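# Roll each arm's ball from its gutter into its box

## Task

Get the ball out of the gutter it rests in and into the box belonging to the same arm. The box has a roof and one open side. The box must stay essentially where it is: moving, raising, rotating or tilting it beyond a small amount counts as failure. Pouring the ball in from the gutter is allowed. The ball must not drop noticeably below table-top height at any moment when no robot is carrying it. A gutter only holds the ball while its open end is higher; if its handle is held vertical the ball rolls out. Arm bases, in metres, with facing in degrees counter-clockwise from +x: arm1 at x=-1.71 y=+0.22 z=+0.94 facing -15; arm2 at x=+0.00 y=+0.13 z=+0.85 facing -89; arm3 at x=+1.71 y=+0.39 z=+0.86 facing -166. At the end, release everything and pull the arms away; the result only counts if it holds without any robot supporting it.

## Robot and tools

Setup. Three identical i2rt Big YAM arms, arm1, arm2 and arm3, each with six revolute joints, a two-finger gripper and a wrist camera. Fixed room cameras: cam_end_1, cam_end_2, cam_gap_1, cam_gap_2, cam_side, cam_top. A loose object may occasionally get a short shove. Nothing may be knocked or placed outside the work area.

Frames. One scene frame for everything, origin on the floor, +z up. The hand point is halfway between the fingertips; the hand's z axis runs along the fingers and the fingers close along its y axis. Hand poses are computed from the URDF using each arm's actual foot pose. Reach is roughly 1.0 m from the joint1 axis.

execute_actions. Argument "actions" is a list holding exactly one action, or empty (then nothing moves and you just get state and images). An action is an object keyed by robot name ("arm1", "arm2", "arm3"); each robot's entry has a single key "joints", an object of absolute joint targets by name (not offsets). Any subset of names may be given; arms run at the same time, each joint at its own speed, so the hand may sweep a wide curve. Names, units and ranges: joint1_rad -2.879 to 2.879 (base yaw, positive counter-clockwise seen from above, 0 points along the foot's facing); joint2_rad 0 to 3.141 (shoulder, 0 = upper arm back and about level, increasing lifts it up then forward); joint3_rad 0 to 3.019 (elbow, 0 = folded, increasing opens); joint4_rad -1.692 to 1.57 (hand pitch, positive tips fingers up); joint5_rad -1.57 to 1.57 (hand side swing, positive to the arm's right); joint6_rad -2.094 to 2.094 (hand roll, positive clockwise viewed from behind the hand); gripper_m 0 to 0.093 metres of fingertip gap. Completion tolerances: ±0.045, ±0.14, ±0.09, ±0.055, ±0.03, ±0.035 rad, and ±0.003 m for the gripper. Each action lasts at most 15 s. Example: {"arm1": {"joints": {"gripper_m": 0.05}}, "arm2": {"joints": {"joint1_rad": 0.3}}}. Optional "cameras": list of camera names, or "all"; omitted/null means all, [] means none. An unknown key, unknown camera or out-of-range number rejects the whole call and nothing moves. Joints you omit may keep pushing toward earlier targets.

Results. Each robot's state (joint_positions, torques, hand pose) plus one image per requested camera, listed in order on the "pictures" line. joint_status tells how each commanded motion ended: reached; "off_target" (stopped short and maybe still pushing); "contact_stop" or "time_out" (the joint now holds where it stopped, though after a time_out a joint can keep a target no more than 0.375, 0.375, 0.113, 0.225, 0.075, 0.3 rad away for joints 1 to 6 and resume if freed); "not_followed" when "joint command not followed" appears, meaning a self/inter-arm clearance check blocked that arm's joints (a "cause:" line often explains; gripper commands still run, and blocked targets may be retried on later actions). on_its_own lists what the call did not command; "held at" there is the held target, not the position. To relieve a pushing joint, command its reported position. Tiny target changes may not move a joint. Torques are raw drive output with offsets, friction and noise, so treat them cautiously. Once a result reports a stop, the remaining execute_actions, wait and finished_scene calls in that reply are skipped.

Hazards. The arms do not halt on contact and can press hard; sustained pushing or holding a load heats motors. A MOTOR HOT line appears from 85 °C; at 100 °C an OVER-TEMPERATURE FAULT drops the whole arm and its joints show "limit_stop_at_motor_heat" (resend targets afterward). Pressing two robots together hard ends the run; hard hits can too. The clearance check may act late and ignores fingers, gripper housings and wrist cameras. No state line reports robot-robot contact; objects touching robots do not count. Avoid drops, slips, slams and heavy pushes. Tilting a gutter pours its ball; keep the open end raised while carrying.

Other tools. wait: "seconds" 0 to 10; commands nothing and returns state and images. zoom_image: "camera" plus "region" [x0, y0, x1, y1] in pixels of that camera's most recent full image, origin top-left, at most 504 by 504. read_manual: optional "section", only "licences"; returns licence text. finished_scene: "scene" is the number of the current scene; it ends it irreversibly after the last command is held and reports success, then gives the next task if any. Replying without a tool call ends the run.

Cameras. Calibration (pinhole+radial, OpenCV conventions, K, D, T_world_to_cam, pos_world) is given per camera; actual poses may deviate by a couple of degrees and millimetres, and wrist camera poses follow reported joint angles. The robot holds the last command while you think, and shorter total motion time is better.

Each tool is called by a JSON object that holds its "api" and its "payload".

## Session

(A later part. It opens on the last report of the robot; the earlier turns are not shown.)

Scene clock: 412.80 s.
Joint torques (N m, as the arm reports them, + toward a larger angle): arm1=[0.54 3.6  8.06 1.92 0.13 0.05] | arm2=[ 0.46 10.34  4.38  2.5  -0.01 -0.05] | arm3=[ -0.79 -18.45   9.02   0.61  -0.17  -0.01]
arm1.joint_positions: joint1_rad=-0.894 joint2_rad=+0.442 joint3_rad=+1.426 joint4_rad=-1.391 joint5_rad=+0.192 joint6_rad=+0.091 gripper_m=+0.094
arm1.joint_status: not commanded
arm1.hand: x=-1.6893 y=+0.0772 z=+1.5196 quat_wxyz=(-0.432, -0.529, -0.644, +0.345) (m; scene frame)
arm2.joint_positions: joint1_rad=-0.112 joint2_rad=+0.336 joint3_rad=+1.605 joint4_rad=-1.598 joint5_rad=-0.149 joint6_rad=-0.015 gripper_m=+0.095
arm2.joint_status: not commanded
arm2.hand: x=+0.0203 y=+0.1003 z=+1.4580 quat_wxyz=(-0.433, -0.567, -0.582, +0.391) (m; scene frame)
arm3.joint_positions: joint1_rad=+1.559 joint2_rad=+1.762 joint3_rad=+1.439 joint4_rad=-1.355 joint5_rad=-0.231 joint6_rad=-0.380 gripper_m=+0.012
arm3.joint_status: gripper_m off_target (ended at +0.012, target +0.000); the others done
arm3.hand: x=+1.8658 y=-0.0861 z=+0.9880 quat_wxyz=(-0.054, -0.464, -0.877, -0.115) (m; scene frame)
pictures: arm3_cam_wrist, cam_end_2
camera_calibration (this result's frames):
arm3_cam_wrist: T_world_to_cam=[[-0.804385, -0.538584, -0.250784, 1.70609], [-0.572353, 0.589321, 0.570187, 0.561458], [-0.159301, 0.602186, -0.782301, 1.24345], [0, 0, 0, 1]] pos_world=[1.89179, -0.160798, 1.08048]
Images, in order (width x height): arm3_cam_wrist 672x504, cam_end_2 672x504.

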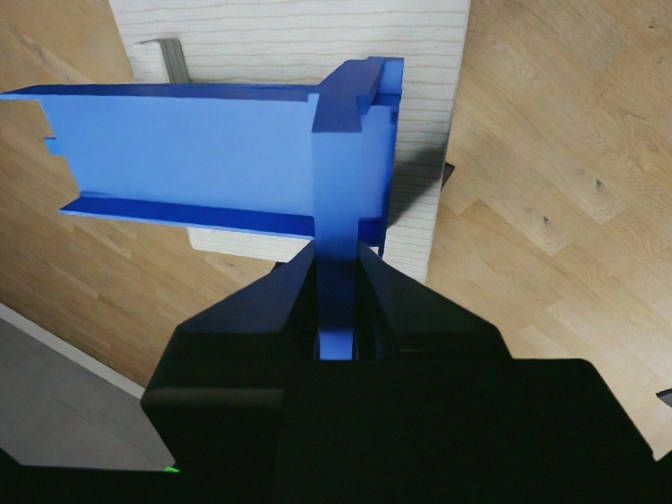

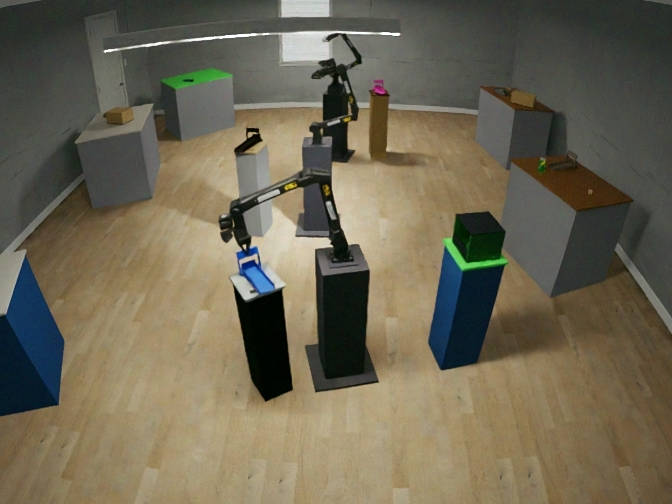

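{"api": "execute_actions", "payload": {"actions": [{"arm3": {"joints": {"gripper_m": 0.09}}}], "cameras": ["arm3_cam_wrist"]}}

{"api": "execute_actions", "payload": {"actions": [{"arm3": {"joints": {"joint2_rad": 1.69, "joint3_rad": 1.68, "joint4_rad": -1.6, "gripper_m": 0.09}}}]}}

Scene clock: 418.17 s.
Joint torques (N m, as the arm reports them, + toward a larger angle): arm1=[0.53 3.6  8.07 1.94 0.13 0.06] | arm2=[ 0.66 10.16  4.36  2.53  0.02 -0.06] | arm3=[ -0.98 -17.86   8.96   0.71  -0.21   0.01]
arm1.joint_positions: joint1_rad=-0.894 joint2_rad=+0.442 joint3_rad=+1.426 joint4_rad=-1.391 joint5_rad=+0.192 joint6_rad=+0.091 gripper_m=+0.094
arm1.joint_status: not commanded
arm1.hand: x=-1.6893 y=+0.0772 z=+1.5196 quat_wxyz=(-0.432, -0.529, -0.644, +0.345) (m; scene frame)
arm2.joint_positions: joint1_rad=-0.112 joint2_rad=+0.336 joint3_rad=+1.605 joint4_rad=-1.598 joint5_rad=-0.149 joint6_rad=-0.015 gripper_m=+0.095
arm2.joint_status: not commanded
arm2.hand: x=+0.0203 y=+0.1003 z=+1.4580 quat_wxyz=(-0.433, -0.567, -0.582, +0.391) (m; scene frame)
arm3.joint_positions: joint1_rad=+1.559 joint2_rad=+1.761 joint3_rad=+1.439 joint4_rad=-1.355 joint5_rad=-0.231 joint6_rad=-0.380 gripper_m=+0.090
arm3.joint_status: all done
arm3.hand: x=+1.8658 y=-0.0861 z=+0.9882 quat_wxyz=(-0.054, -0.464, -0.877, -0.115) (m; scene frame)
pictures: arm3_cam_wrist
camera_calibration (this result's frames):
arm3_cam_wrist: T_world_to_cam=[[-0.804364, -0.538676, -0.250654, 1.70596], [-0.572402, 0.589533, 0.569918, 0.56173], [-0.159233, 0.601896, -0.782538, 1.24367], [0, 0, 0, 1]] pos_world=[1.89178, -0.160764, 1.08069]
Images, in order (width x height): arm3_cam_wrist 672x504.

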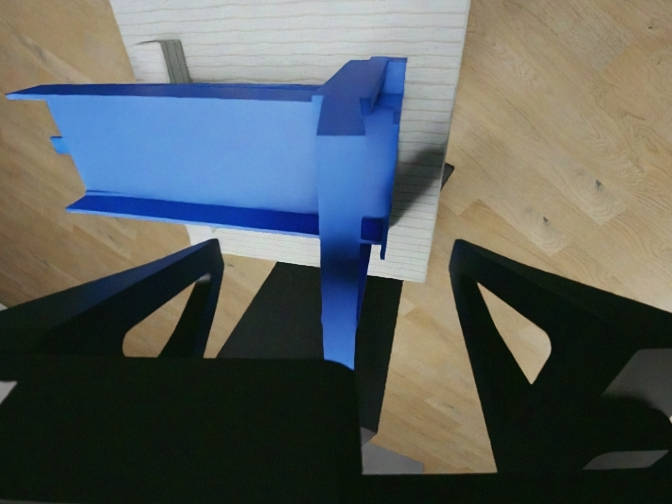

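Scene clock: 419.27 s.
Joint torques (N m, as the arm reports them, + toward a larger angle): arm1=[0.53 3.68 8.07 1.94 0.13 0.05] | arm2=[ 0.86 10.64  4.5   2.57  0.05 -0.06] | arm3=[ -1.05 -15.4   11.87   0.22  -0.16  -0.02]
arm1.joint_positions: joint1_rad=-0.894 joint2_rad=+0.442 joint3_rad=+1.426 joint4_rad=-1.391 joint5_rad=+0.192 joint6_rad=+0.091 gripper_m=+0.094
arm1.joint_status: not commanded
arm1.hand: x=-1.6893 y=+0.0772 z=+1.5196 quat_wxyz=(-0.432, -0.529, -0.644, +0.345) (m; scene frame)
arm2.joint_positions: joint1_rad=-0.112 joint2_rad=+0.336 joint3_rad=+1.605 joint4_rad=-1.598 joint5_rad=-0.149 joint6_rad=-0.015 gripper_m=+0.095
arm2.joint_status: not commanded
arm2.hand: x=+0.0203 y=+0.1003 z=+1.4580 quat_wxyz=(-0.433, -0.567, -0.582, +0.391) (m; scene frame)
arm3.joint_positions: joint1_rad=+1.559 joint2_rad=+1.679 joint3_rad=+1.644 joint4_rad=-1.592 joint5_rad=-0.231 joint6_rad=-0.380 gripper_m=+0.090
arm3.joint_status: all done
arm3.hand: x=+1.8660 y=-0.0877 z=+1.1051 quat_wxyz=(-0.070, -0.462, -0.879, -0.096) (m; scene frame)
pictures: arm1_cam_wrist, arm2_cam_wrist, arm3_cam_wrist, cam_end_1, cam_end_2, cam_gap_1, cam_gap_2, cam_side, cam_top
camera_calibration (this result's frames):
arm1_cam_wrist: T_world_to_cam=[[-0.978316, -0.207003, -0.00694274, -1.62595], [-0.174122, 0.840145, -0.513651, 0.424575], [0.11216, -0.501304, -0.857971, 1.65478], [0, 0, 0, 1]] pos_world=[-1.70237, 0.136267, 1.62655]
arm2_cam_wrist: T_world_to_cam=[[-0.998799, -0.0377099, -0.0312869, 0.0706065], [-0.0122064, 0.80988, -0.586468, 0.783261], [0.0474543, -0.585382, -0.809368, 1.36335], [0, 0, 0, 1]] pos_world=[0.0153858, 0.166393, 1.56502]
arm3_cam_wrist: T_world_to_cam=[[-0.801613, -0.550553, -0.23304, 1.70888], [-0.578734, 0.616843, 0.533452, 0.550673], [-0.149944, 0.56249, -0.813094, 1.34912], [0, 0, 0, 1]] pos_world=[1.89084, -0.15772, 1.20144]
Images, in order (width x height): arm1_cam_wrist 672x504, arm2_cam_wrist 672x504, arm3_cam_wrist 672x504, cam_end_1 672x504, cam_end_2 672x504, cam_gap_1 672x504, cam_gap_2 672x504, cam_side 672x504, cam_top 672x504.

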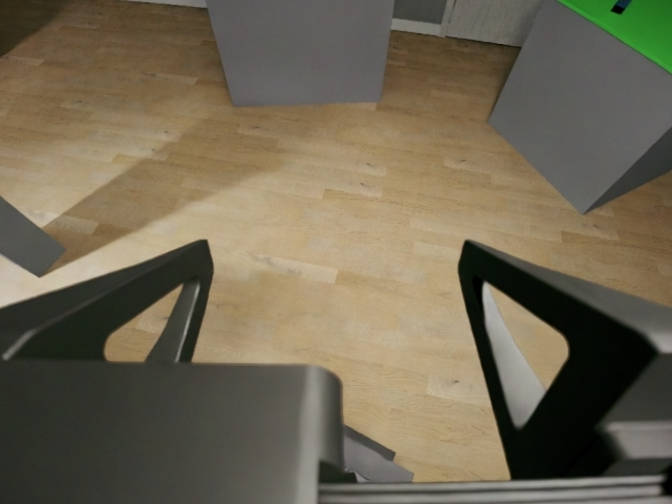

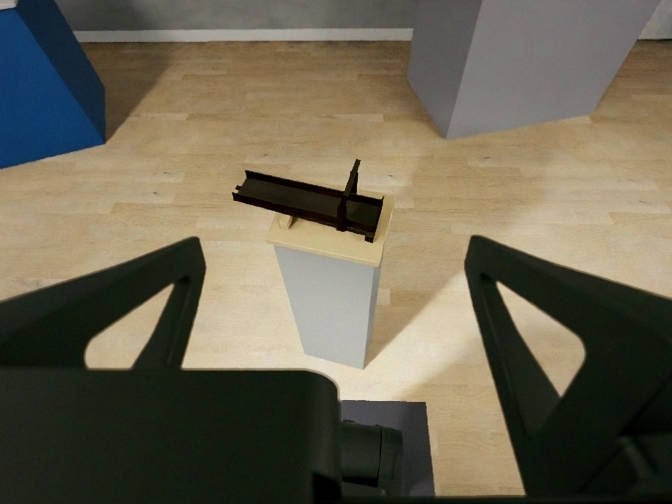

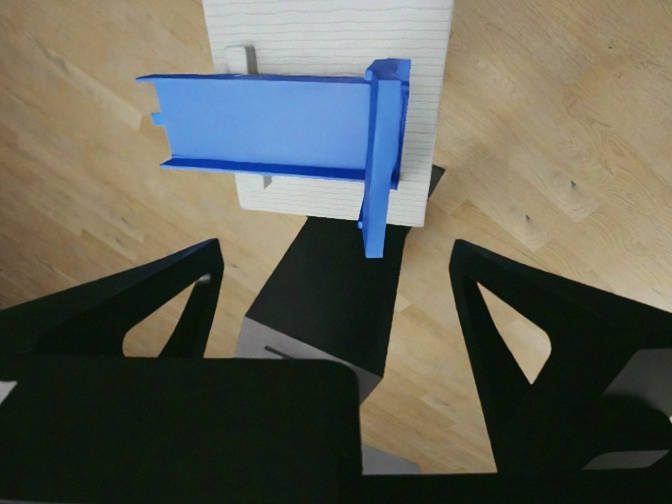

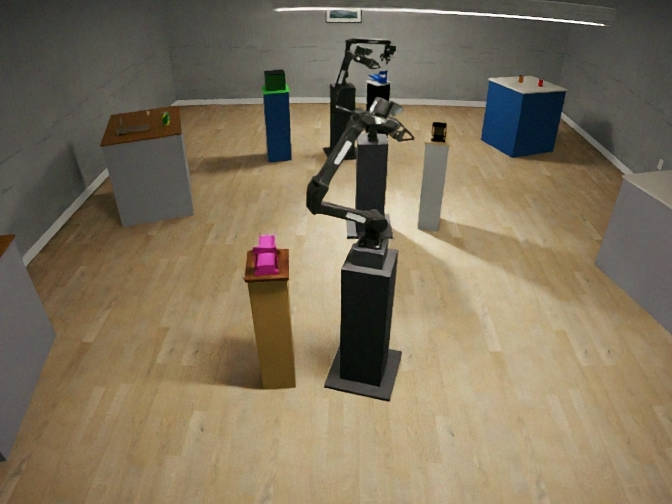

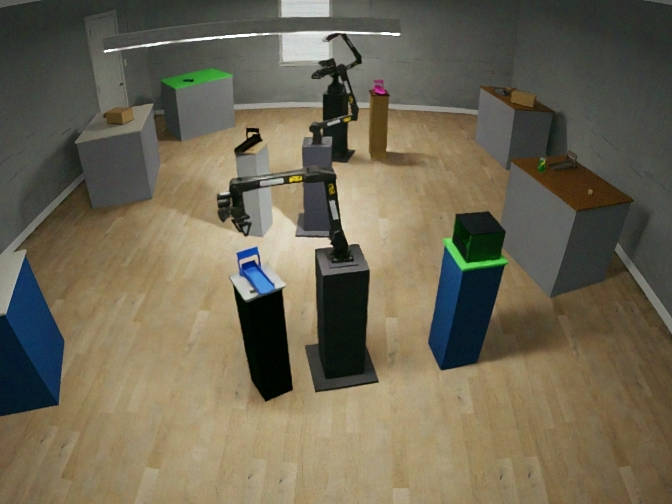

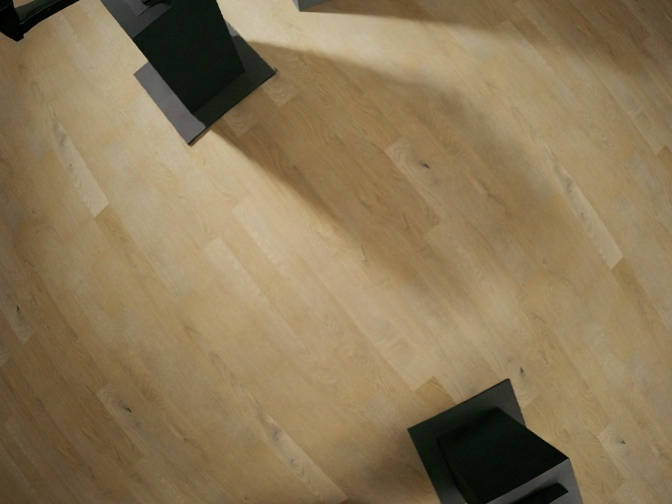

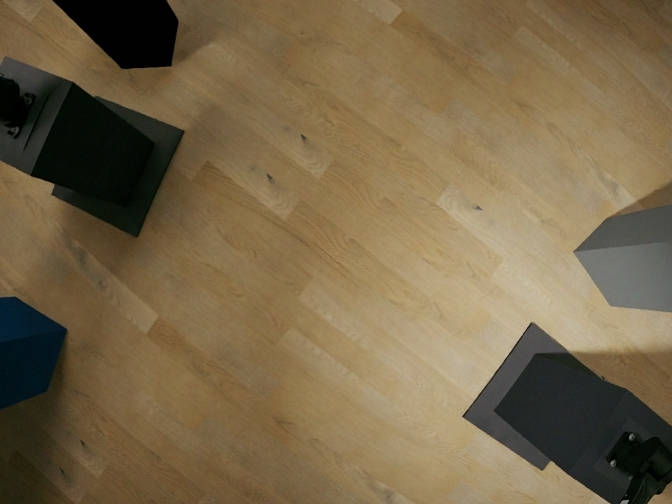

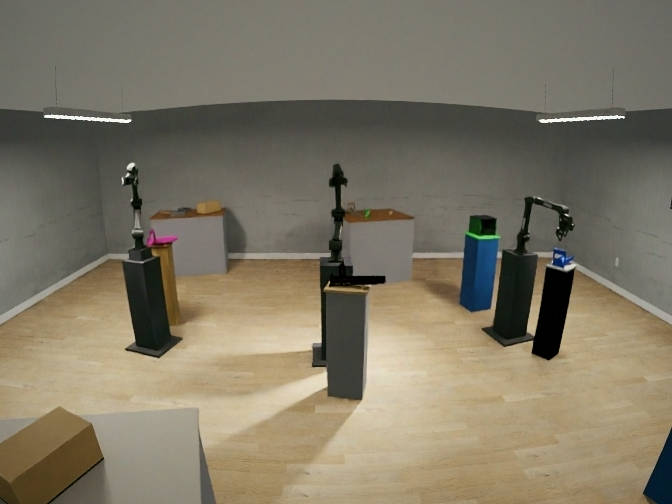

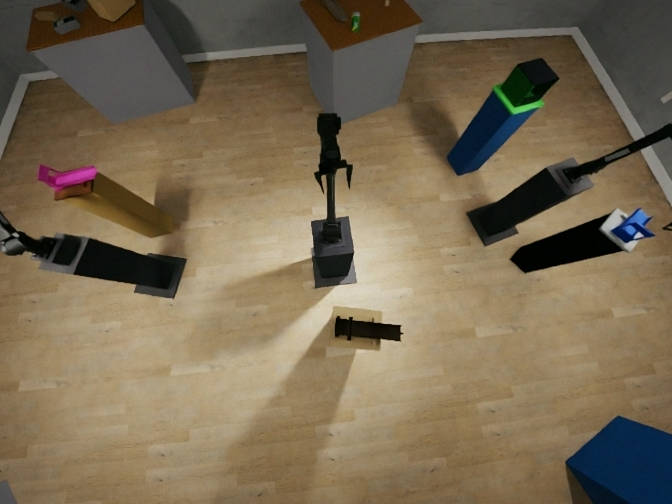

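{"api": "zoom_image", "payload": {"camera": "cam_top", "region": [470, 40, 580, 130]}}

{"api": "zoom_image", "payload": {"camera": "cam_side", "region": [450, 200, 520, 250]}}

Region (470, 40, 580, 130) of cam_top's 672x504 image, scaled by 4.582, with more detail than that image has; it fills the top 412 rows of this view, and the rest is white.

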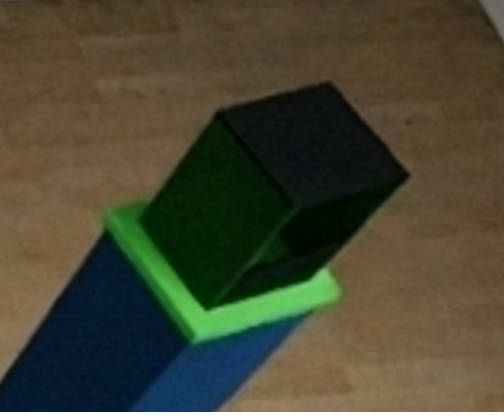

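Region (450, 200, 520, 250) of cam_side's 672x504 image, scaled by 7.200, with more detail than that image has; it fills the top 360 rows of this view, and the rest is white.

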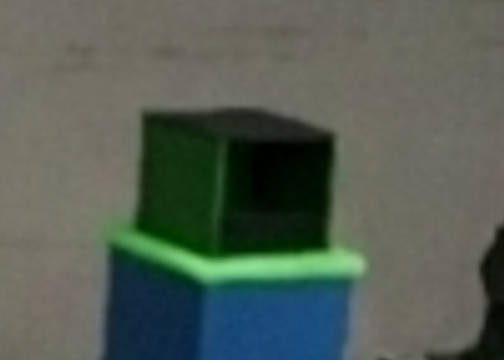

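{"api": "finished_scene", "payload": {"scene": 2}}

The scene is finished: the task was done.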